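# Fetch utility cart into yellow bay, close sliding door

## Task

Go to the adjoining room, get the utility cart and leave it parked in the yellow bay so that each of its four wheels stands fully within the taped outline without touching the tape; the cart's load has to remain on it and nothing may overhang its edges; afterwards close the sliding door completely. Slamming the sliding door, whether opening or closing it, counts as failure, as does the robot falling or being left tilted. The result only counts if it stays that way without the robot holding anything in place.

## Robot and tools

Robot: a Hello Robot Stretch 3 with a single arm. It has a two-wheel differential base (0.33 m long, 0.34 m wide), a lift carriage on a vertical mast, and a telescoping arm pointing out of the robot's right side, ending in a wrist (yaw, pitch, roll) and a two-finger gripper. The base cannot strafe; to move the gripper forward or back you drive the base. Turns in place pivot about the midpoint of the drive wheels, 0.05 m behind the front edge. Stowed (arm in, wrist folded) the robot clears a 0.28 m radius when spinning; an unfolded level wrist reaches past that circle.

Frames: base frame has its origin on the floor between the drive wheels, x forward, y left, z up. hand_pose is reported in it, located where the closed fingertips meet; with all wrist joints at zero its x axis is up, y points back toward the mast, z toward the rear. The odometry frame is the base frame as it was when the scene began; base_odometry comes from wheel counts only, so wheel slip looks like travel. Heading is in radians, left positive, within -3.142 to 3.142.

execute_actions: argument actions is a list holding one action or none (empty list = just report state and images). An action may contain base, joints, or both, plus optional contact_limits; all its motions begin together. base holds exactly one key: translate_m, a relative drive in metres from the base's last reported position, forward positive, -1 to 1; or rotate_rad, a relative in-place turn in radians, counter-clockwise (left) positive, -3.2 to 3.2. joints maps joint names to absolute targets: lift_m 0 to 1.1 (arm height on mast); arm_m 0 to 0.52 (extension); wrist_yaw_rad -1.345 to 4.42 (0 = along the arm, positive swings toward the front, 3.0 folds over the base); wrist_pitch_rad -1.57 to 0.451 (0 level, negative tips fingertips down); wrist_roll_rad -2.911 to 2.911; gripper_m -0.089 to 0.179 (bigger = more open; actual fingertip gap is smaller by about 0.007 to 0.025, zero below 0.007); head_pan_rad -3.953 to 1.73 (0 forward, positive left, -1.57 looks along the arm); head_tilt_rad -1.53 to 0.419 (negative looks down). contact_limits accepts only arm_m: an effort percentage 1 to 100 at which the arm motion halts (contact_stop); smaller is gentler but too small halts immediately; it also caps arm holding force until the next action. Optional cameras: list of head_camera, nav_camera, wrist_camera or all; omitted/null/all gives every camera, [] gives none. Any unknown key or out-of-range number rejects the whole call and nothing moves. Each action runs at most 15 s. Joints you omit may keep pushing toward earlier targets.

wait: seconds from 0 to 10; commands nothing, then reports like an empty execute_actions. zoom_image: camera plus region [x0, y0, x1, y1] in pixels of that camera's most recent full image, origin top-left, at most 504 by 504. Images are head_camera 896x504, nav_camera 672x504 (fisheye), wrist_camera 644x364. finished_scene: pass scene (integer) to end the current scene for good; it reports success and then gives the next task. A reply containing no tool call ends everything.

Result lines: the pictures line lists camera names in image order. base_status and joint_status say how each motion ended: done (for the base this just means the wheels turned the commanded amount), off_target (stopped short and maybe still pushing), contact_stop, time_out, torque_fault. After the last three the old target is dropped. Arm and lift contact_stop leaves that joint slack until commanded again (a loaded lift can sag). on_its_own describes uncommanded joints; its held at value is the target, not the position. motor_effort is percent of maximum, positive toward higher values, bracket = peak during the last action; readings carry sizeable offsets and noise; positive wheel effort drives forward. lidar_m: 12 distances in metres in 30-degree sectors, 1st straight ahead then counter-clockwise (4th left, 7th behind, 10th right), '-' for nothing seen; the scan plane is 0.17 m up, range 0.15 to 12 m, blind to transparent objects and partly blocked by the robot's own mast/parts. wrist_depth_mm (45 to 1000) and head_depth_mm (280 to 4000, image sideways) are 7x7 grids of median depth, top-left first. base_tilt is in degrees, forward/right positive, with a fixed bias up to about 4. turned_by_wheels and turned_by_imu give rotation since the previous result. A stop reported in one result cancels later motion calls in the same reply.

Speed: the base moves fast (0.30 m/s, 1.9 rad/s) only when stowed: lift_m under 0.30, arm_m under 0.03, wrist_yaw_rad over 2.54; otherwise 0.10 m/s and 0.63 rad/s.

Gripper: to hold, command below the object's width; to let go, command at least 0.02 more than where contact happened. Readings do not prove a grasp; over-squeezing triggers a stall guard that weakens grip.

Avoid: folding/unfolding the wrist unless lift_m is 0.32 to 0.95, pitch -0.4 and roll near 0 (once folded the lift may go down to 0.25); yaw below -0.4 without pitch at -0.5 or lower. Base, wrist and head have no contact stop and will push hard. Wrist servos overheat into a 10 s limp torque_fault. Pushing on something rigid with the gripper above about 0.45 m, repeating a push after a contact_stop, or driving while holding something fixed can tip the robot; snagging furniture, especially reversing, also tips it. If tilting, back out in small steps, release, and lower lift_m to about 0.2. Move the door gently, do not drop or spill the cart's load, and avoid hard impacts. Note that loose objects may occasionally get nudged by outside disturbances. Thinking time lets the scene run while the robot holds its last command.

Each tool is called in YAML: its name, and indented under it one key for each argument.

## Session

execute_actions:
  actions: []

Scene clock: 0.00 s.
base_odometry: x=+0.000 y=+0.000 heading=+0.000 (m, m, rad; odometry frame)
turned_by_wheels: +0.000 (rad since the last result)
turned_by_imu: +0.000 (rad since the last result)
base_tilt: forward=-2.4 right=+2.4 (deg)
lidar_m: 2.41 1.44 1.17 1.15 1.22 1.38 1.36 1.16 0.90 0.88 0.93 1.36
head_depth_mm: 1946 2280 2284 2277 2314 2290 2193 / 1947 2295 2300 2314 2317 2335 2186 / 1945 2340 2335 2345 2376 2397 2175 / 1542 2335 2365 2387 2364 2388 2176 / 1946 2393 2391 2434 2416 2437 2181 / 1942 2403 2422 2427 2457 2449 2187 / 1945 2420 2442 2469 2476 2463 2174
base_status: not commanded
joint_positions: lift_m=+0.302 arm_m=+0.002 wrist_yaw_rad=+3.123 wrist_pitch_rad=-0.610 wrist_roll_rad=+0.013 gripper_m=+0.037 head_pan_rad=+0.009 head_tilt_rad=+0.007
joint_status: not commanded
motor_effort: left_wheel=+0 right_wheel=+0 lift_m=+21 arm_m=+0 wrist_yaw_rad=+0 wrist_pitch_rad=+8 wrist_roll_rad=+0 gripper_m=+1 head_pan_rad=+1 head_tilt_rad=+3 (%)
hand_pose: x=-0.0175 y=+0.0494 z=+0.2739 quat_wxyz=(+0.220, +0.681, +0.205, +0.668) (m; base frame)
wrist_depth_mm: - - - 964 916 889 840 / 841 812 - 763 755 713 703 / 688 680 673 636 618 606 592 / 592 578 567 561 541 536 511 / 518 516 - - 489 458 457 / 452 - - - - 418 405 / 409 - - - 380 373 365
pictures: head_camera (sideways: a quarter turn clockwise sets it upright), nav_camera (sideways: a quarter turn counterclockwise sets it upright), wrist_camera
Images, in order (width x height): head_camera 896x504, nav_camera 672x504, wrist_camera 644x364.

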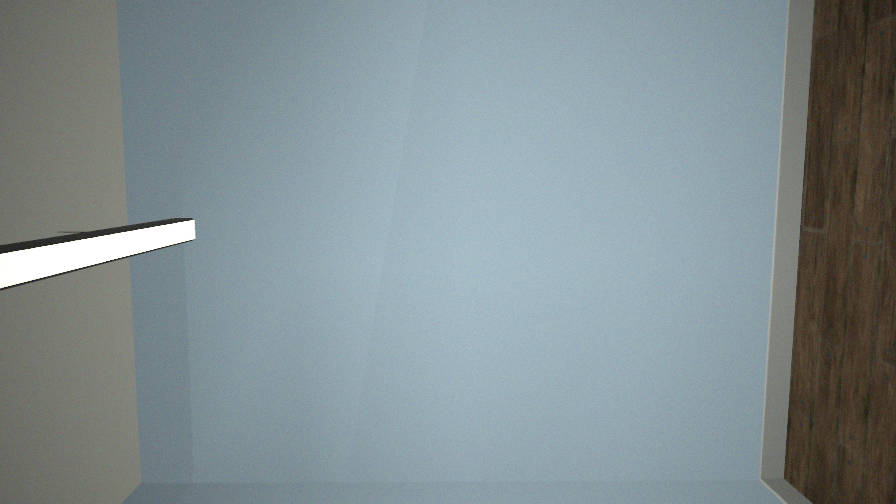

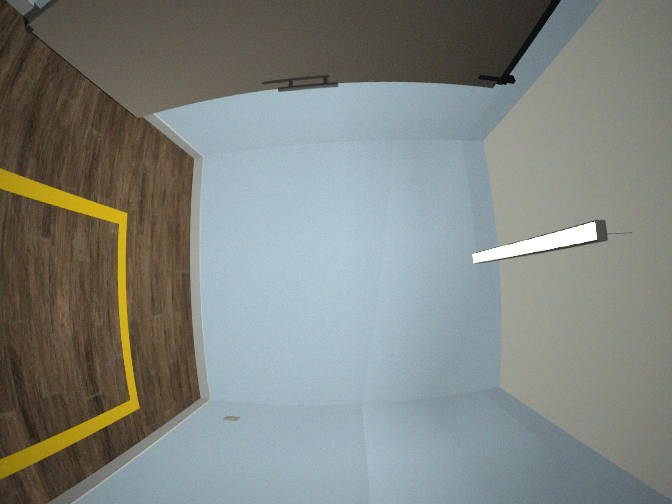

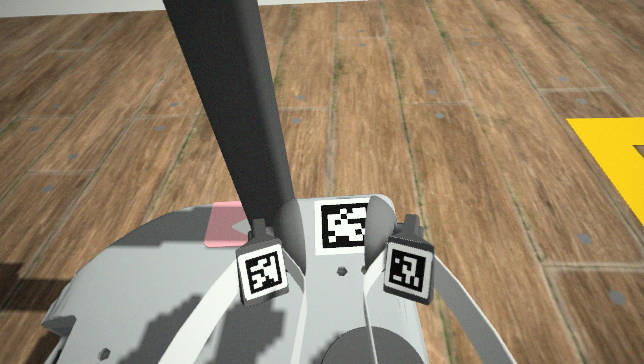

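execute_actions:
  actions:
    - {"joints":{"head_pan_rad":1.2,"head_tilt_rad":-0.5}}
  cameras: ["head_camera","nav_camera"]

Scene clock: 3.07 s.
base_odometry: x=+0.000 y=+0.000 heading=+0.000 (m, m, rad; odometry frame)
turned_by_wheels: +0.000 (rad since the last result)
turned_by_imu: +0.000 (rad since the last result)
base_tilt: forward=-2.3 right=+2.4 (deg)
lidar_m: 2.41 1.44 1.17 1.15 1.22 1.38 1.36 1.16 0.90 0.88 0.94 1.37
head_depth_mm: 1020 1119 1236 1396 1590 1544 1286 / 981 1082 1207 1335 1521 1544 1286 / 987 1076 1186 1316 1481 1555 1283 / 987 1078 1176 1313 1478 1549 1291 / 962 1044 1144 1273 1420 1516 1292 / 937 1015 1110 1225 1364 1481 1301 / 911 989 1082 1189 1313 1452 1294
base_status: not commanded
joint_positions: lift_m=+0.302 arm_m=+0.002 wrist_yaw_rad=+3.123 wrist_pitch_rad=-0.610 wrist_roll_rad=+0.013 gripper_m=+0.037 head_pan_rad=+1.193 head_tilt_rad=-0.493
joint_status: all done
motor_effort: left_wheel=+0(0) right_wheel=-1(1) lift_m=+21(21) arm_m=+0(0) wrist_yaw_rad=+0(0) wrist_pitch_rad=+8(8) wrist_roll_rad=+0(1) gripper_m=+0(0) head_pan_rad=+4(52) head_tilt_rad=-4(36) (%)
hand_pose: x=-0.0175 y=+0.0494 z=+0.2739 quat_wxyz=(+0.220, +0.681, +0.205, +0.668) (m; base frame)
wrist_depth_mm: - - - 940 929 882 860 / 849 833 - 786 740 718 696 / 689 672 657 639 632 611 596 / 582 580 562 548 548 524 518 / 506 517 - - 479 463 454 / 459 - - - - 418 411 / 408 - - - 379 371 369
pictures: head_camera (sideways: a quarter turn clockwise sets it upright), nav_camera (sideways: a quarter turn counterclockwise sets it upright)
Images, in order (width x height): head_camera 896x504, nav_camera 672x504.

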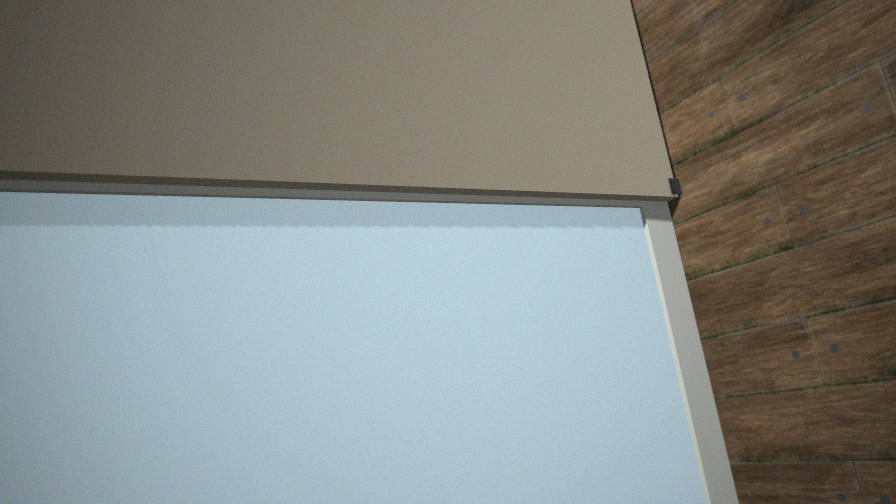

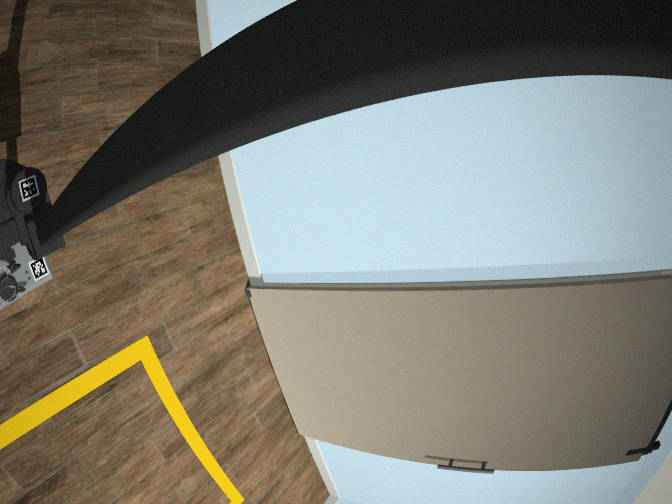

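execute_actions:
  actions:
    - {"joints":{"wrist_pitch_rad":-0.4,"wrist_yaw_rad":3.0,"gripper_m":0.0,"lift_m":0.29},"base":{"rotate_rad":0.40}}
  cameras: []

execute_actions:
  actions:
    - {"base":{"translate_m":1.0},"joints":{"head_pan_rad":0.6,"head_tilt_rad":-0.6}}
  cameras: []

execute_actions:
  actions:
    - {"base":{"translate_m":0.9}}

Scene clock: 13.57 s.
base_odometry: x=+0.000 y=+0.000 heading=+0.400 (m, m, rad; odometry frame)
turned_by_wheels: +0.400 (rad since the last result)
turned_by_imu: +0.401 (rad since the last result)
base_tilt: forward=-2.4 right=+2.4 (deg)
lidar_m: 1.62 1.18 1.15 1.17 1.42 1.36 1.31 0.92 0.88 0.90 1.20 2.41
head_depth_mm: 921 996 1097 1215 1353 1485 1285 / 930 1008 1109 1234 1384 1509 1282 / 943 1027 1123 1249 1403 1519 1284 / 951 1041 1144 1268 1428 1533 1289 / 962 1055 1163 1291 1458 1561 1290 / 968 1065 1172 1308 1472 1562 1292 / 981 1079 1196 1331 1514 1559 1296
base_status: done
joint_positions: lift_m=+0.291 arm_m=+0.002 wrist_yaw_rad=+3.002 wrist_pitch_rad=-0.420 wrist_roll_rad=+0.013 gripper_m=+0.000 head_pan_rad=+1.193 head_tilt_rad=-0.494
joint_status: all done
motor_effort: left_wheel=-2(6) right_wheel=+2(7) lift_m=+11(18) arm_m=+1(0) wrist_yaw_rad=-2(4) wrist_pitch_rad=+12(14) wrist_roll_rad=-1(0) gripper_m=-4(93) head_pan_rad=+4(4) head_tilt_rad=-3(4) (%)
hand_pose: x=+0.0101 y=+0.0752 z=+0.3028 quat_wxyz=(+0.196, +0.704, +0.097, +0.675) (m; base frame)
wrist_depth_mm: - - - - - 971 870 / - - - - - - 914 / 993 914 887 860 871 823 780 / 745 724 721 691 668 652 632 / 612 603 599 - 554 545 530 / 517 519 - - 477 474 457 / 457 - - - 422 414 408
pictures: none
No camera images: the call's "cameras" was empty. Leave "cameras" out to get every camera's image.

Scene clock: 18.73 s.
base_odometry: x=+0.921 y=+0.389 heading=+0.400 (m, m, rad; odometry frame)
turned_by_wheels: +0.000 (rad since the last result)
turned_by_imu: -0.001 (rad since the last result)
base_tilt: forward=-2.4 right=+2.4 (deg)
lidar_m: 1.02 0.67 0.63 0.65 0.93 2.24 2.00 1.41 1.34 1.37 1.61 1.53
head_depth_mm: 645 729 923 1109 1331 1428 1218 / 629 706 804 927 1125 1363 1219 / 599 666 750 859 1006 1220 1225 / 569 630 705 805 928 1104 1221 / 543 597 665 751 861 1010 1169 / 519 570 631 706 805 931 1108 / 497 544 600 666 752 863 1017
base_status: done
joint_positions: lift_m=+0.291 arm_m=+0.002 wrist_yaw_rad=+3.001 wrist_pitch_rad=-0.419 wrist_roll_rad=+0.013 gripper_m=+0.000 head_pan_rad=+0.607 head_tilt_rad=-0.593
joint_status: all done
motor_effort: left_wheel=-2(5) right_wheel=+2(6) lift_m=+11(11) arm_m=+0(1) wrist_yaw_rad=+0(2) wrist_pitch_rad=+11(12) wrist_roll_rad=-1(0) gripper_m=-2(3) head_pan_rad=-5(44) head_tilt_rad=-4(21) (%)
hand_pose: x=+0.0102 y=+0.0753 z=+0.3030 quat_wxyz=(+0.196, +0.704, +0.097, +0.675) (m; base frame)
wrist_depth_mm: 967 - 723 650 587 555 510 / - - 820 719 649 602 545 / 999 910 852 812 719 655 602 / 776 735 695 694 666 647 621 / 622 600 588 - 560 547 541 / 511 521 - - 477 471 455 / 458 - - - 420 412 405
pictures: none
No camera images: the call's "cameras" was empty. Leave "cameras" out to get every camera's image.

Scene clock: 23.57 s.
base_odometry: x=+1.750 y=+0.739 heading=+0.400 (m, m, rad; odometry frame)
turned_by_wheels: +0.000 (rad since the last result)
turned_by_imu: -0.001 (rad since the last result)
base_tilt: forward=-2.4 right=+2.4 (deg)
lidar_m: 0.41 0.29 0.28 0.28 0.30 0.72 2.63 1.84 1.75 1.09 0.77 0.73
head_depth_mm: - 300 343 401 484 609 827 / - 289 319 370 438 540 704 / - - 299 342 401 485 611 / - - 289 319 370 440 540 / - - - 300 343 402 484 / - - - 289 319 370 439 / - - - - 300 343 402
base_status: done
joint_positions: lift_m=+0.291 arm_m=+0.002 wrist_yaw_rad=+3.001 wrist_pitch_rad=-0.419 wrist_roll_rad=+0.013 gripper_m=+0.000 head_pan_rad=+0.607 head_tilt_rad=-0.593
joint_status: not commanded
motor_effort: left_wheel=-2(5) right_wheel=+2(7) lift_m=+12(12) arm_m=+1(1) wrist_yaw_rad=-1(1) wrist_pitch_rad=+12(12) wrist_roll_rad=+0(1) gripper_m=-3(3) head_pan_rad=-4(4) head_tilt_rad=-4(4) (%)
hand_pose: x=+0.0102 y=+0.0753 z=+0.3031 quat_wxyz=(+0.196, +0.704, +0.097, +0.675) (m; base frame)
wrist_depth_mm: 344 - 296 304 279 259 242 / 389 - 324 336 306 280 260 / 452 421 360 377 337 308 281 / 545 476 388 417 377 337 307 / 596 557 437 - 415 371 337 / 521 517 - - 438 405 368 / 457 - - - 421 407 395
pictures: head_camera (sideways: a quarter turn clockwise sets it upright), nav_camera (sideways: a quarter turn counterclockwise sets it upright), wrist_camera
Images, in order (width x height): head_camera 896x504, nav_camera 672x504, wrist_camera 644x364.

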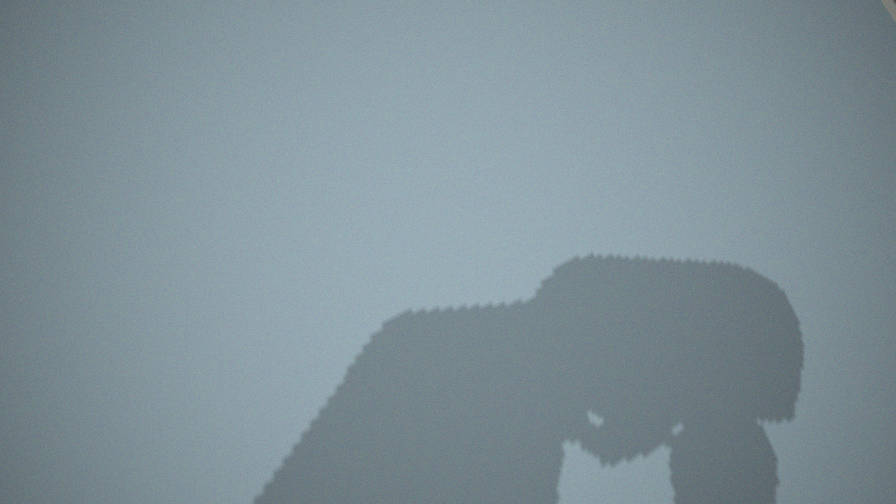

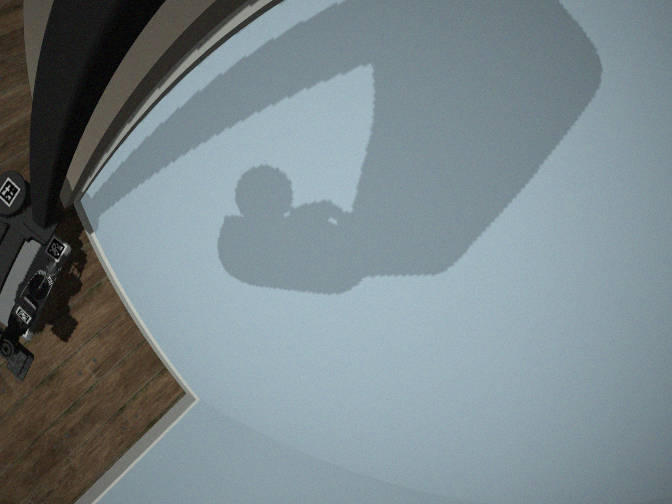

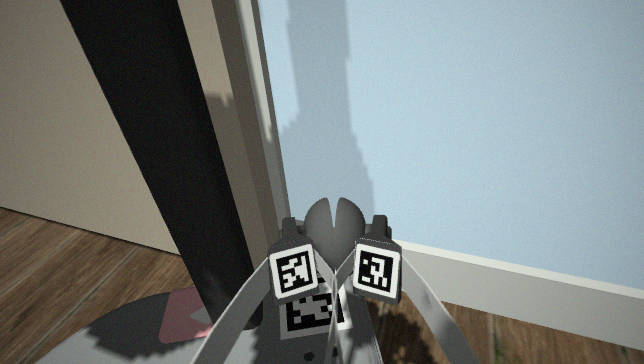

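execute_actions:
  actions:
    - {"base":{"rotate_rad":2.69},"joints":{"head_pan_rad":-1.5,"head_tilt_rad":-1.15}}

Scene clock: 32.07 s.
base_odometry: x=+1.750 y=+0.739 heading=+3.089 (m, m, rad; odometry frame)
turned_by_wheels: +2.690 (rad since the last result)
turned_by_imu: +2.695 (rad since the last result)
base_tilt: forward=-2.4 right=+2.4 (deg)
lidar_m: 0.89 2.46 1.81 1.75 1.03 0.75 0.73 0.39 0.29 0.28 0.28 0.32
head_depth_mm: - 310 395 563 970 1173 - / - 309 403 574 991 - - / - 314 409 592 961 - - / - 318 418 604 991 1175 1110 / - 322 424 620 1024 1184 1105 / - 327 432 567 932 1189 1108 / 288 331 397 502 981 1199 1111
base_status: done
joint_positions: lift_m=+0.291 arm_m=+0.002 wrist_yaw_rad=+3.001 wrist_pitch_rad=-0.419 wrist_roll_rad=+0.013 gripper_m=+0.000 head_pan_rad=-1.493 head_tilt_rad=-1.136
joint_status: all done
motor_effort: left_wheel=-2(7) right_wheel=+2(8) lift_m=+11(12) arm_m=+0(0) wrist_yaw_rad=-1(1) wrist_pitch_rad=+12(12) wrist_roll_rad=+0(0) gripper_m=-2(4) head_pan_rad=-4(51) head_tilt_rad=-7(46) (%)
hand_pose: x=+0.0102 y=+0.0753 z=+0.3031 quat_wxyz=(+0.196, +0.704, +0.097, +0.675) (m; base frame)
wrist_depth_mm: - - - - - - - / - - - - - - - / 882 932 893 885 839 836 793 / 738 720 713 705 686 652 627 / 612 601 594 - 557 547 544 / 515 523 - - 475 469 468 / 459 - - - 418 410 401
pictures: head_camera (sideways: a quarter turn clockwise sets it upright), nav_camera (sideways: a quarter turn counterclockwise sets it upright), wrist_camera
Images, in order (width x height): head_camera 896x504, nav_camera 672x504, wrist_camera 644x364.

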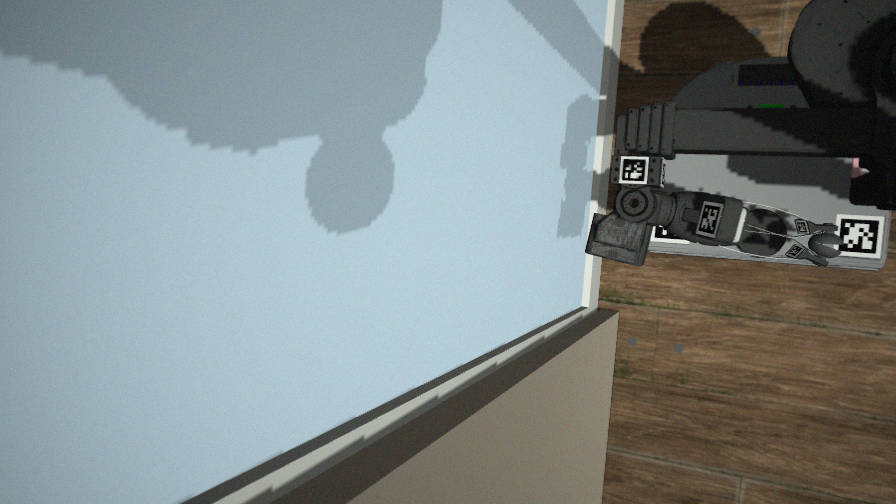

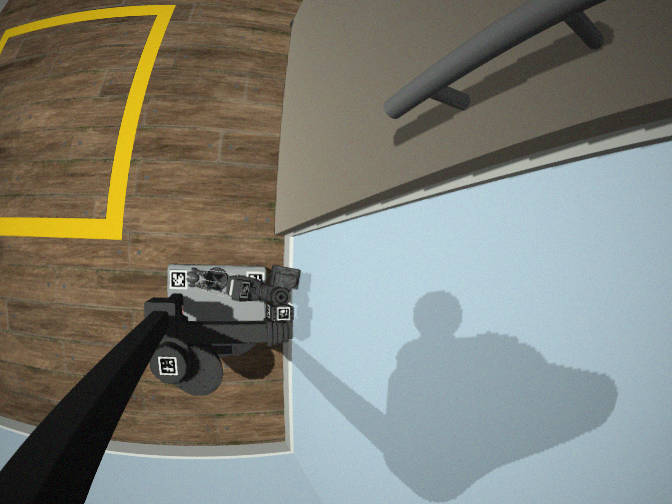

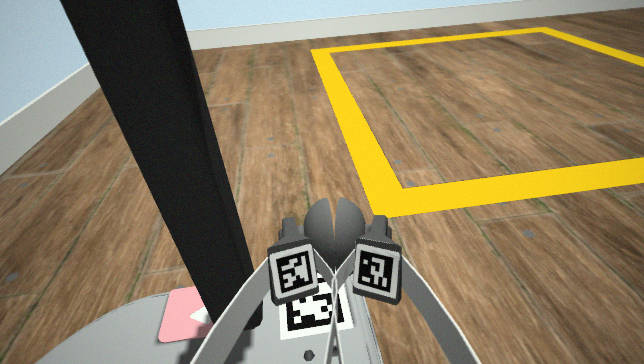

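execute_actions:
  actions:
    - {"joints":{"arm_m":0.12,"lift_m":0.33},"contact_limits":{"arm_m":13}}
  cameras: ["head_camera"]

Scene clock: 42.17 s.
base_odometry: x=+1.750 y=+0.739 heading=+3.089 (m, m, rad; odometry frame)
turned_by_wheels: +0.000 (rad since the last result)
turned_by_imu: +0.000 (rad since the last result)
base_tilt: forward=-2.3 right=+2.4 (deg)
lidar_m: 0.89 2.45 1.81 1.75 1.03 0.76 0.73 0.39 0.29 0.28 0.28 0.32
head_depth_mm: - 311 396 563 970 1173 - / - 310 403 579 902 - - / - 314 411 593 867 - - / - 319 418 606 1177 1189 1112 / - 322 425 623 1027 1185 1099 / - 327 433 570 935 1184 1110 / 286 331 398 502 985 1195 1109
base_status: not commanded
joint_positions: lift_m=+0.329 arm_m=+0.073 wrist_yaw_rad=+3.012 wrist_pitch_rad=-0.419 wrist_roll_rad=+0.014 gripper_m=+0.000 head_pan_rad=-1.493 head_tilt_rad=-1.137
joint_status: arm_m contact_stop (moved +0.071 of +0.118); the others done
on_its_own: arm_m is slack since a contact_stop, until your next command for it (your +0.120 is given up); wrist_yaw_rad is at rest, and its effort (-14) is outside its rest range (-12 to +12)
motor_effort: left_wheel=-1(2) right_wheel=+1(10) lift_m=+29(30) arm_m=+1(12) wrist_yaw_rad=-14(22) wrist_pitch_rad=+12(13) wrist_roll_rad=+0(1) gripper_m=-3(3) head_pan_rad=-4(4) head_tilt_rad=-8(8) (%)
contact_limits: arm_m 13 (drawing in: default 24, maximum 40; extending or still: default 35, maximum 56)
hand_pose: x=+0.0078 y=+0.0048 z=+0.3419 quat_wxyz=(+0.193, +0.704, +0.101, +0.676) (m; base frame)
wrist_depth_mm: - - - - - - - / - - - - - - - / 942 - - 937 942 883 864 / 850 790 772 748 746 728 704 / 662 660 636 - 618 607 593 / 573 568 - - 522 514 504 / 495 - - - 455 453 444
pictures: head_camera (sideways: a quarter turn clockwise sets it upright)
Images, in order (width x height): head_camera 896x504.

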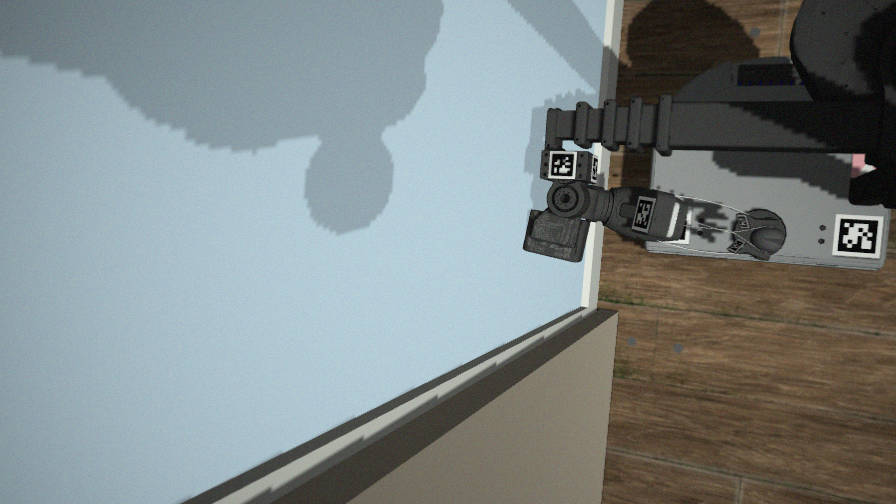

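execute_actions:
  actions:
    - {"joints":{"arm_m":0.042}}
  cameras: []

execute_actions:
  actions:
    - {"base":{"translate_m":0.12}}
  cameras: ["head_camera","nav_camera"]

Scene clock: 45.97 s.
base_odometry: x=+1.750 y=+0.739 heading=+3.090 (m, m, rad; odometry frame)
turned_by_wheels: +0.000 (rad since the last result)
turned_by_imu: +0.000 (rad since the last result)
base_tilt: forward=-2.4 right=+2.4 (deg)
lidar_m: 0.89 2.45 1.81 1.75 1.03 0.75 0.73 0.39 0.29 0.28 0.28 0.32
head_depth_mm: - 311 396 563 975 1173 - / - 309 403 578 911 - - / - 314 411 590 905 - - / - 318 417 606 1062 1187 1108 / - 322 424 622 1027 1189 1105 / - 327 433 569 934 1189 1106 / 285 331 397 502 986 1190 1115
base_status: not commanded
joint_positions: lift_m=+0.329 arm_m=+0.042 wrist_yaw_rad=+3.002 wrist_pitch_rad=-0.419 wrist_roll_rad=+0.014 gripper_m=+0.000 head_pan_rad=-1.493 head_tilt_rad=-1.137
joint_status: all done
motor_effort: left_wheel=-1(1) right_wheel=+0(1) lift_m=+29(29) arm_m=-2(3) wrist_yaw_rad=-2(14) wrist_pitch_rad=+12(12) wrist_roll_rad=+0(0) gripper_m=-3(3) head_pan_rad=-4(2) head_tilt_rad=-8(7) (%)
hand_pose: x=+0.0100 y=+0.0349 z=+0.3419 quat_wxyz=(+0.196, +0.705, +0.097, +0.675) (m; base frame)
wrist_depth_mm: - - - - - - - / - - - - - - - / 956 - - 967 941 909 870 / 817 793 791 763 729 720 714 / 667 649 636 - 617 606 586 / 564 571 - - 528 504 503 / 496 - - - 456 450 446
pictures: none
No camera images: the call's "cameras" was empty. Leave "cameras" out to get every camera's image.

Scene clock: 48.40 s.
base_odometry: x=+1.630 y=+0.746 heading=+3.089 (m, m, rad; odometry frame)
turned_by_wheels: +0.000 (rad since the last result)
turned_by_imu: +0.000 (rad since the last result)
base_tilt: forward=-2.4 right=+2.4 (deg)
lidar_m: 0.89 2.45 1.81 1.75 1.20 0.88 0.85 0.39 0.29 0.23 0.23 0.32
head_depth_mm: - 308 398 566 972 1168 - / - 311 405 578 917 - - / - 315 411 593 910 - - / - 318 401 570 876 1184 1108 / - - 327 478 893 1184 1106 / - - 332 462 941 1199 1109 / - - 301 511 991 1191 1113
base_status: done
joint_positions: lift_m=+0.329 arm_m=+0.042 wrist_yaw_rad=+3.002 wrist_pitch_rad=-0.419 wrist_roll_rad=+0.014 gripper_m=+0.000 head_pan_rad=-1.493 head_tilt_rad=-1.137
joint_status: not commanded
motor_effort: left_wheel=-1(3) right_wheel=+1(4) lift_m=+29(29) arm_m=-3(3) wrist_yaw_rad=-2(3) wrist_pitch_rad=+12(12) wrist_roll_rad=-1(1) gripper_m=-3(3) head_pan_rad=-6(3) head_tilt_rad=-7(8) (%)
hand_pose: x=+0.0101 y=+0.0349 z=+0.3419 quat_wxyz=(+0.196, +0.705, +0.097, +0.675) (m; base frame)
wrist_depth_mm: - - - - - - - / - - - - - - - / - - - 938 923 911 863 / 835 788 780 758 736 728 687 / 664 661 651 - 612 594 583 / 571 581 - - 517 519 505 / 491 - - - 450 447 443
pictures: head_camera (sideways: a quarter turn clockwise sets it upright), nav_camera (sideways: a quarter turn counterclockwise sets it upright)
Images, in order (width x height): head_camera 896x504, nav_camera 672x504.

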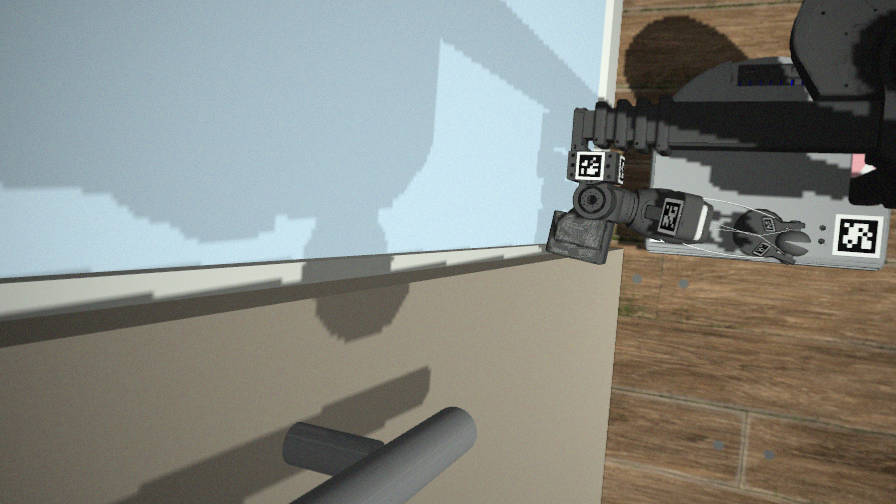

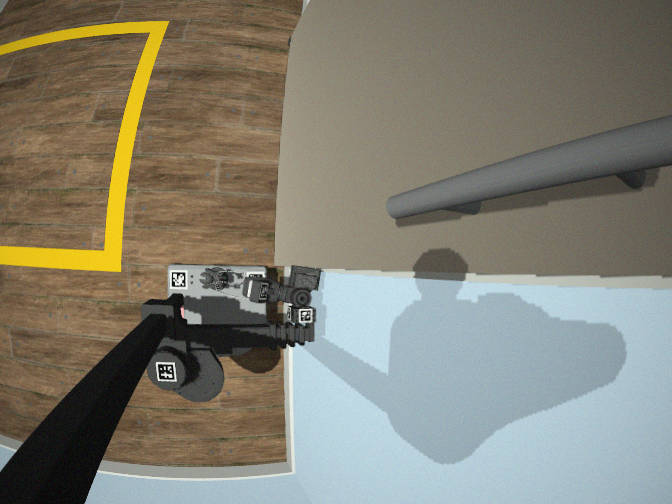

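execute_actions:
  actions:
    - {"base":{"translate_m":0.15}}
  cameras: ["head_camera"]

Scene clock: 53.23 s.
base_odometry: x=+1.481 y=+0.753 heading=+3.089 (m, m, rad; odometry frame)
turned_by_wheels: +0.000 (rad since the last result)
turned_by_imu: -0.004 (rad since the last result)
base_tilt: forward=-2.4 right=+2.3 (deg)
lidar_m: 0.88 2.47 1.81 1.75 1.42 1.04 1.00 0.40 0.28 0.23 0.23 0.32
head_depth_mm: - 301 378 569 983 1173 - / 1529 382 417 551 920 - - / 1659 1663 1515 1351 1198 - - / 1663 1675 1515 1349 1139 1180 1108 / 1677 - 326 478 892 1192 1101 / - - 331 459 938 1192 1107 / - - 300 509 979 1194 1109
base_status: done
joint_positions: lift_m=+0.330 arm_m=+0.042 wrist_yaw_rad=+2.998 wrist_pitch_rad=-0.419 wrist_roll_rad=+0.014 gripper_m=+0.000 head_pan_rad=-1.494 head_tilt_rad=-1.137
joint_status: not commanded
motor_effort: left_wheel=-1(2) right_wheel=+4(25) lift_m=+29(30) arm_m=+2(3) wrist_yaw_rad=+3(7) wrist_pitch_rad=+12(12) wrist_roll_rad=+0(0) gripper_m=-3(3) head_pan_rad=-4(3) head_tilt_rad=-7(8) (%)
hand_pose: x=+0.0109 y=+0.0352 z=+0.3420 quat_wxyz=(+0.197, +0.705, +0.096, +0.675) (m; base frame)
wrist_depth_mm: - - - - - - - / - - - - - - - / - - 988 975 940 914 841 / 830 794 774 748 754 721 674 / 672 641 631 - 613 606 582 / 574 569 - - 516 509 503 / 494 - - - 455 455 438
pictures: head_camera (sideways: a quarter turn clockwise sets it upright)
Images, in order (width x height): head_camera 896x504.

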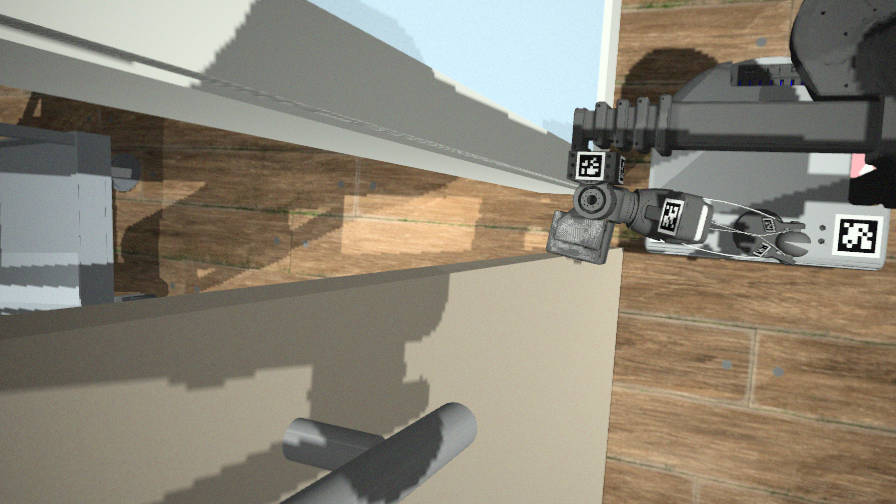

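execute_actions:
  actions:
    - {"base":{"translate_m":0.4}}
  cameras: ["head_camera","nav_camera"]

Scene clock: 60.27 s.
base_odometry: x=+1.081 y=+0.774 heading=+3.089 (m, m, rad; odometry frame)
turned_by_wheels: +0.000 (rad since the last result)
turned_by_imu: +0.000 (rad since the last result)
base_tilt: forward=-2.4 right=+2.4 (deg)
lidar_m: 0.88 2.46 1.81 1.75 1.81 1.45 1.09 0.53 1.49 0.23 0.23 0.32
head_depth_mm: 1637 1641 1496 1361 1263 1172 - / 1630 1652 1498 1375 1277 - - / 1814 1654 1506 1379 1300 - - / 1856 1665 1525 1352 1141 1180 1107 / 1903 - 327 479 897 1180 1105 / - - 332 460 939 1194 1111 / - - 299 511 987 1195 1114
base_status: done
joint_positions: lift_m=+0.330 arm_m=+0.042 wrist_yaw_rad=+2.998 wrist_pitch_rad=-0.419 wrist_roll_rad=+0.014 gripper_m=+0.000 head_pan_rad=-1.494 head_tilt_rad=-1.137
joint_status: not commanded
motor_effort: left_wheel=-1(2) right_wheel=+4(20) lift_m=+28(29) arm_m=+3(3) wrist_yaw_rad=+3(6) wrist_pitch_rad=+12(12) wrist_roll_rad=+0(1) gripper_m=-3(3) head_pan_rad=-4(4) head_tilt_rad=-8(7) (%)
hand_pose: x=+0.0109 y=+0.0352 z=+0.3420 quat_wxyz=(+0.197, +0.705, +0.096, +0.675) (m; base frame)
wrist_depth_mm: - - - - - - - / - - - - - - - / - - - 955 912 886 863 / 833 806 782 746 742 726 692 / 667 653 623 - 625 608 584 / 563 569 - - 517 515 507 / 487 - - - 461 450 445
pictures: head_camera (sideways: a quarter turn clockwise sets it upright), nav_camera (sideways: a quarter turn counterclockwise sets it upright)
Images, in order (width x height): head_camera 896x504, nav_camera 672x504.

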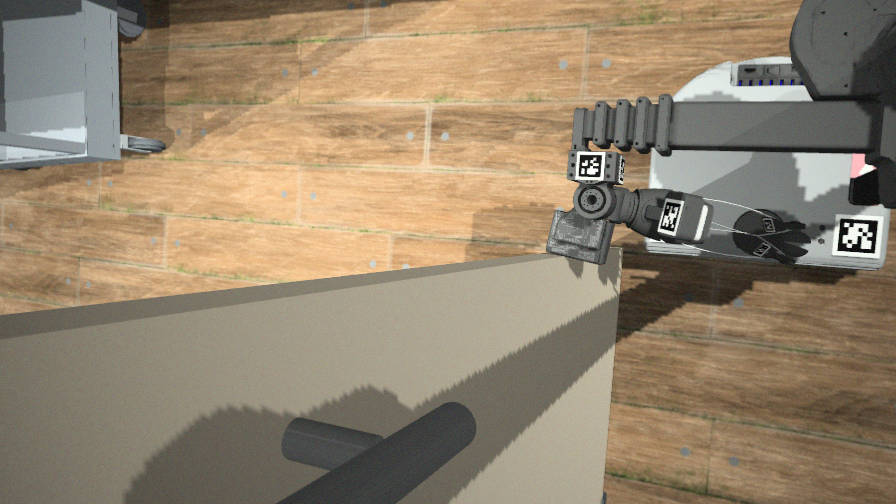

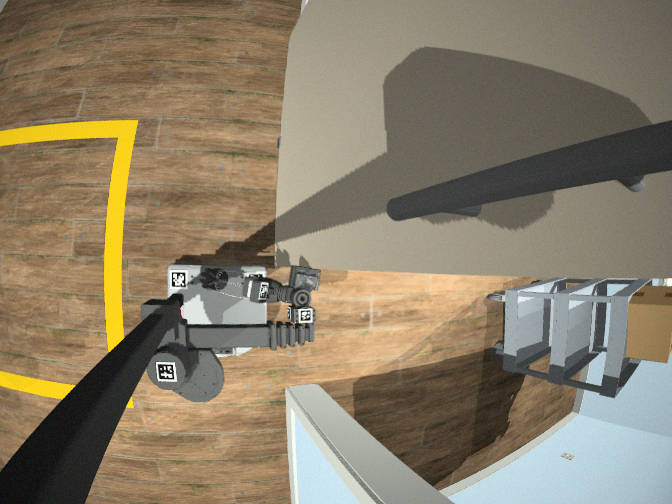

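execute_actions:
  actions:
    - {"base":{"translate_m":0.36}}
  cameras: ["head_camera","nav_camera"]

Scene clock: 66.80 s.
base_odometry: x=+0.722 y=+0.793 heading=+3.089 (m, m, rad; odometry frame)
turned_by_wheels: +0.000 (rad since the last result)
turned_by_imu: +0.000 (rad since the last result)
base_tilt: forward=-2.4 right=+2.4 (deg)
lidar_m: 0.88 2.09 1.80 1.75 1.81 1.83 1.09 0.85 1.47 0.23 0.23 0.32
head_depth_mm: 1782 1649 1499 1371 1268 1178 - / 1839 1650 1507 1369 1284 - - / 1845 1654 1512 1376 1296 - - / 1847 1664 1504 1343 1143 1180 1107 / 1900 - 329 481 898 1190 1104 / - - 333 461 939 1182 1112 / - - 300 510 986 1196 1111
base_status: done
joint_positions: lift_m=+0.330 arm_m=+0.042 wrist_yaw_rad=+2.998 wrist_pitch_rad=-0.419 wrist_roll_rad=+0.014 gripper_m=+0.000 head_pan_rad=-1.494 head_tilt_rad=-1.137
joint_status: not commanded
motor_effort: left_wheel=-1(2) right_wheel=+3(19) lift_m=+28(28) arm_m=+2(3) wrist_yaw_rad=+3(12) wrist_pitch_rad=+11(12) wrist_roll_rad=-1(1) gripper_m=-3(3) head_pan_rad=-4(4) head_tilt_rad=-7(8) (%)
hand_pose: x=+0.0109 y=+0.0352 z=+0.3420 quat_wxyz=(+0.197, +0.705, +0.096, +0.675) (m; base frame)
wrist_depth_mm: - - - - - - - / - - - - - - - / - - - 948 903 891 884 / 823 809 771 758 735 713 699 / 662 660 635 - 616 596 577 / 566 572 - - 526 524 509 / 489 - - - 457 450 445
pictures: head_camera (sideways: a quarter turn clockwise sets it upright), nav_camera (sideways: a quarter turn counterclockwise sets it upright)
Images, in order (width x height): head_camera 896x504, nav_camera 672x504.

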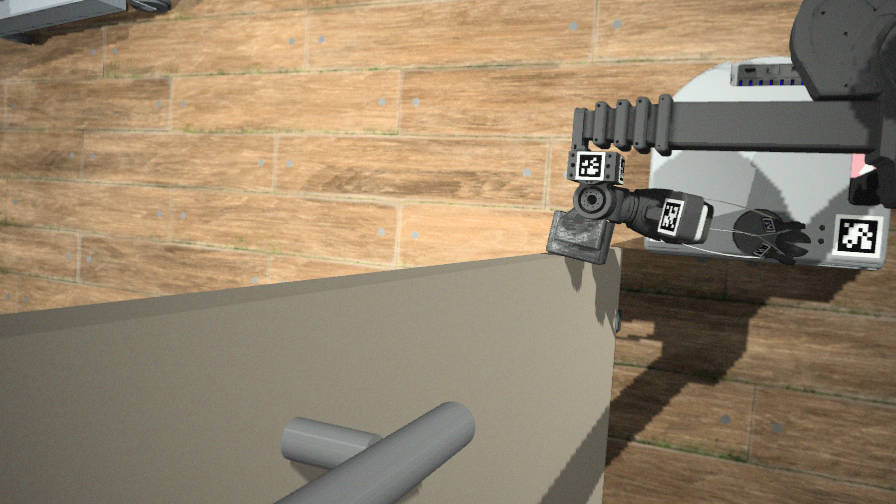

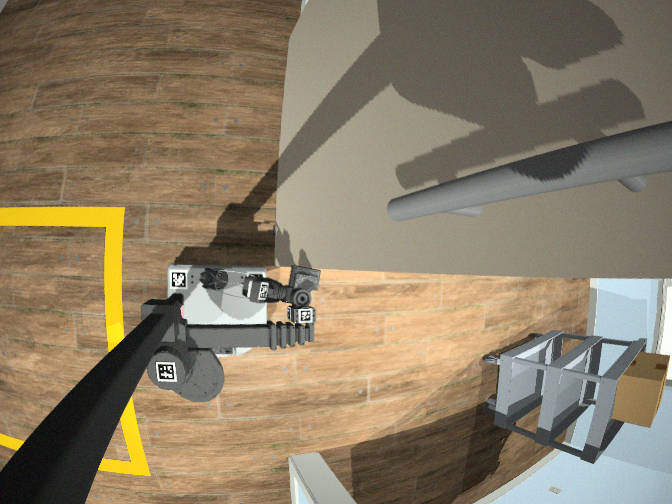

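execute_actions:
  actions:
    - {"base":{"translate_m":0.07},"joints":{"head_pan_rad":-1.3,"head_tilt_rad":-0.45}}

Scene clock: 70.87 s.
base_odometry: x=+0.652 y=+0.797 heading=+3.089 (m, m, rad; odometry frame)
turned_by_wheels: +0.000 (rad since the last result)
turned_by_imu: +0.000 (rad since the last result)
base_tilt: forward=-2.3 right=+2.4 (deg)
lidar_m: 0.88 2.02 1.81 1.75 1.81 1.88 1.09 0.92 1.50 0.23 0.23 0.32
head_depth_mm: 2457 2628 2826 2773 2017 1596 1312 / 2519 2721 2967 2797 2028 1599 1310 / - - 3066 2838 1991 1573 1254 / - - - - - - 301 / - - - - - 288 311 / - - - - - 292 304 / - - - - - - 372
base_status: done
joint_positions: lift_m=+0.330 arm_m=+0.042 wrist_yaw_rad=+2.998 wrist_pitch_rad=-0.419 wrist_roll_rad=+0.014 gripper_m=+0.000 head_pan_rad=-1.307 head_tilt_rad=-0.458
joint_status: all done
motor_effort: left_wheel=+0(3) right_wheel=+1(20) lift_m=+28(28) arm_m=+3(3) wrist_yaw_rad=+3(11) wrist_pitch_rad=+12(12) wrist_roll_rad=+0(0) gripper_m=-3(3) head_pan_rad=+4(24) head_tilt_rad=+4(47) (%)
hand_pose: x=+0.0108 y=+0.0352 z=+0.3420 quat_wxyz=(+0.197, +0.705, +0.096, +0.675) (m; base frame)
wrist_depth_mm: - - - - - - - / - - - - - - - / - - 959 965 921 882 848 / 824 789 781 750 720 722 697 / 665 643 626 - 598 597 584 / 575 569 - - 526 509 509 / 492 - - - 454 447 442
pictures: head_camera (sideways: a quarter turn clockwise sets it upright), nav_camera (sideways: a quarter turn counterclockwise sets it upright), wrist_camera
Images, in order (width x height): head_camera 896x504, nav_camera 672x504, wrist_camera 644x364.

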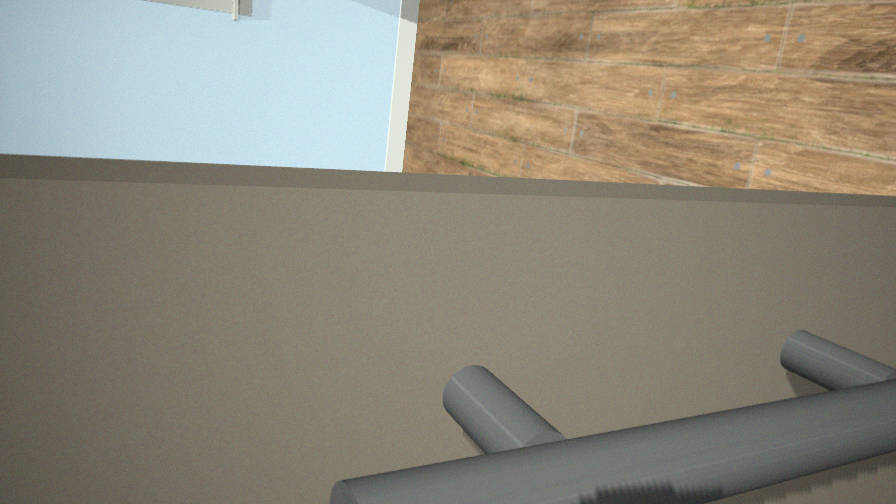

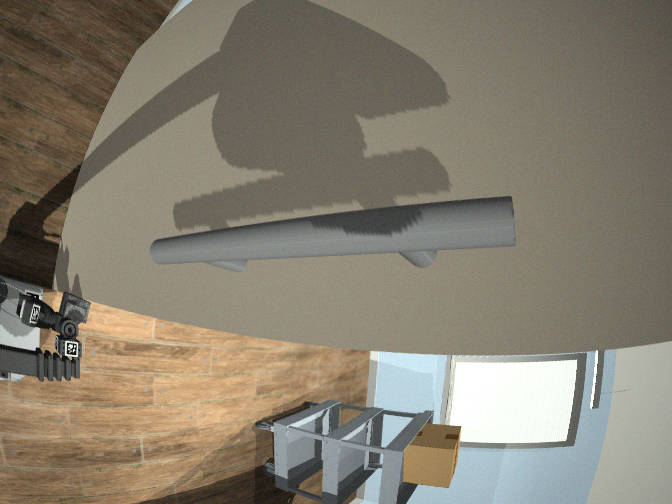

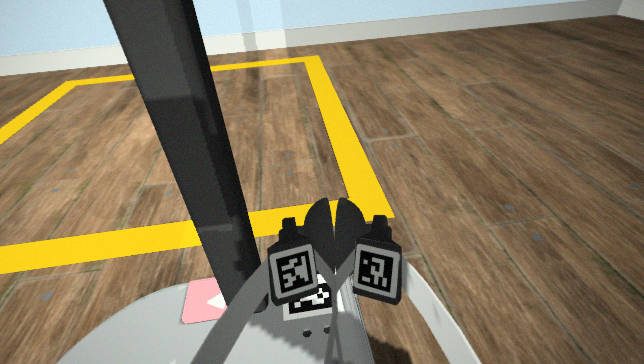

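execute_actions:
  actions:
    - {"base":{"translate_m":-0.45},"joints":{"arm_m":0.0,"head_pan_rad":-1.57,"head_tilt_rad":-0.6}}

Scene clock: 82.20 s.
base_odometry: x=+1.101 y=+0.773 heading=+3.089 (m, m, rad; odometry frame)
turned_by_wheels: +0.000 (rad since the last result)
turned_by_imu: +0.002 (rad since the last result)
base_tilt: forward=-2.3 right=+2.4 (deg)
lidar_m: 0.88 2.47 1.81 1.75 1.82 1.43 1.09 0.51 1.49 1.42 3.13 0.55
head_depth_mm: 2555 1812 1761 2059 1760 1438 1213 / 2460 1592 1855 1901 1761 1433 1227 / 2484 1568 1771 1907 1754 1439 1217 / 2568 2773 2950 2236 1768 1442 1227 / 2594 2872 3121 2259 1757 1446 1223 / 2566 2839 3030 2260 1766 1454 1231 / 2598 2879 3045 2262 1755 1449 1224
base_status: done
joint_positions: lift_m=+0.330 arm_m=+0.002 wrist_yaw_rad=+2.998 wrist_pitch_rad=-0.419 wrist_roll_rad=+0.014 gripper_m=+0.000 head_pan_rad=-1.563 head_tilt_rad=-0.592
joint_status: all done
joint sent to its limit — the command would take arm_m past its lower limit, so that joint was sent only as far as its limit.
motor_effort: left_wheel=+0(4) right_wheel=+0(2) lift_m=+29(29) arm_m=-3(1) wrist_yaw_rad=+2(3) wrist_pitch_rad=+12(12) wrist_roll_rad=+0(0) gripper_m=-3(2) head_pan_rad=-2(30) head_tilt_rad=-4(22) (%)
hand_pose: x=+0.0108 y=+0.0749 z=+0.3420 quat_wxyz=(+0.197, +0.705, +0.096, +0.675) (m; base frame)
wrist_depth_mm: - - - - - - - / - - - - - - - / - - - 977 939 877 869 / 845 792 785 761 737 724 714 / 682 667 648 - 621 597 585 / 556 548 - - 520 517 501 / 495 503 - - 455 448 443
pictures: head_camera (sideways: a quarter turn clockwise sets it upright), nav_camera (sideways: a quarter turn counterclockwise sets it upright), wrist_camera
Images, in order (width x height): head_camera 896x504, nav_camera 672x504, wrist_camera 644x364.

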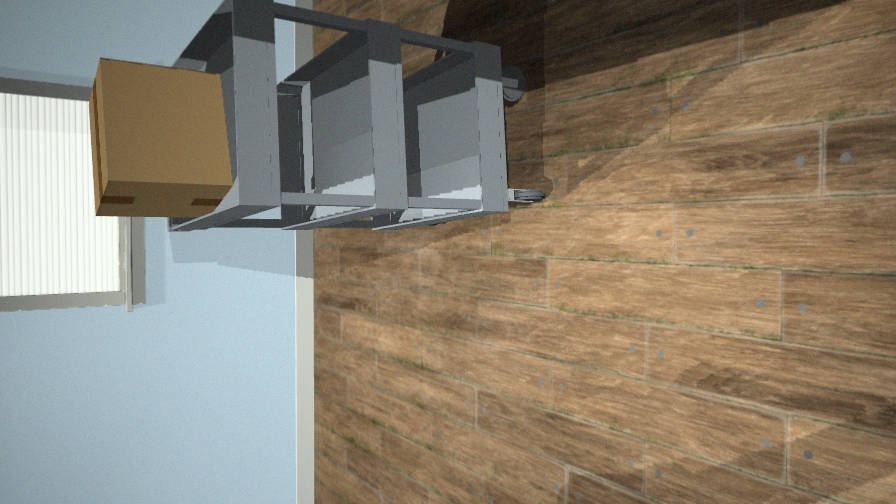

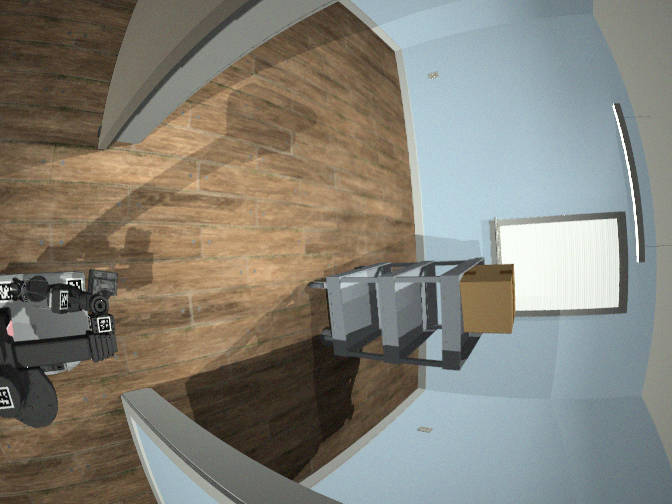

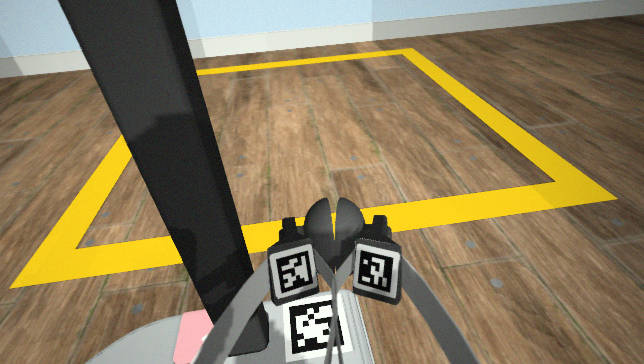

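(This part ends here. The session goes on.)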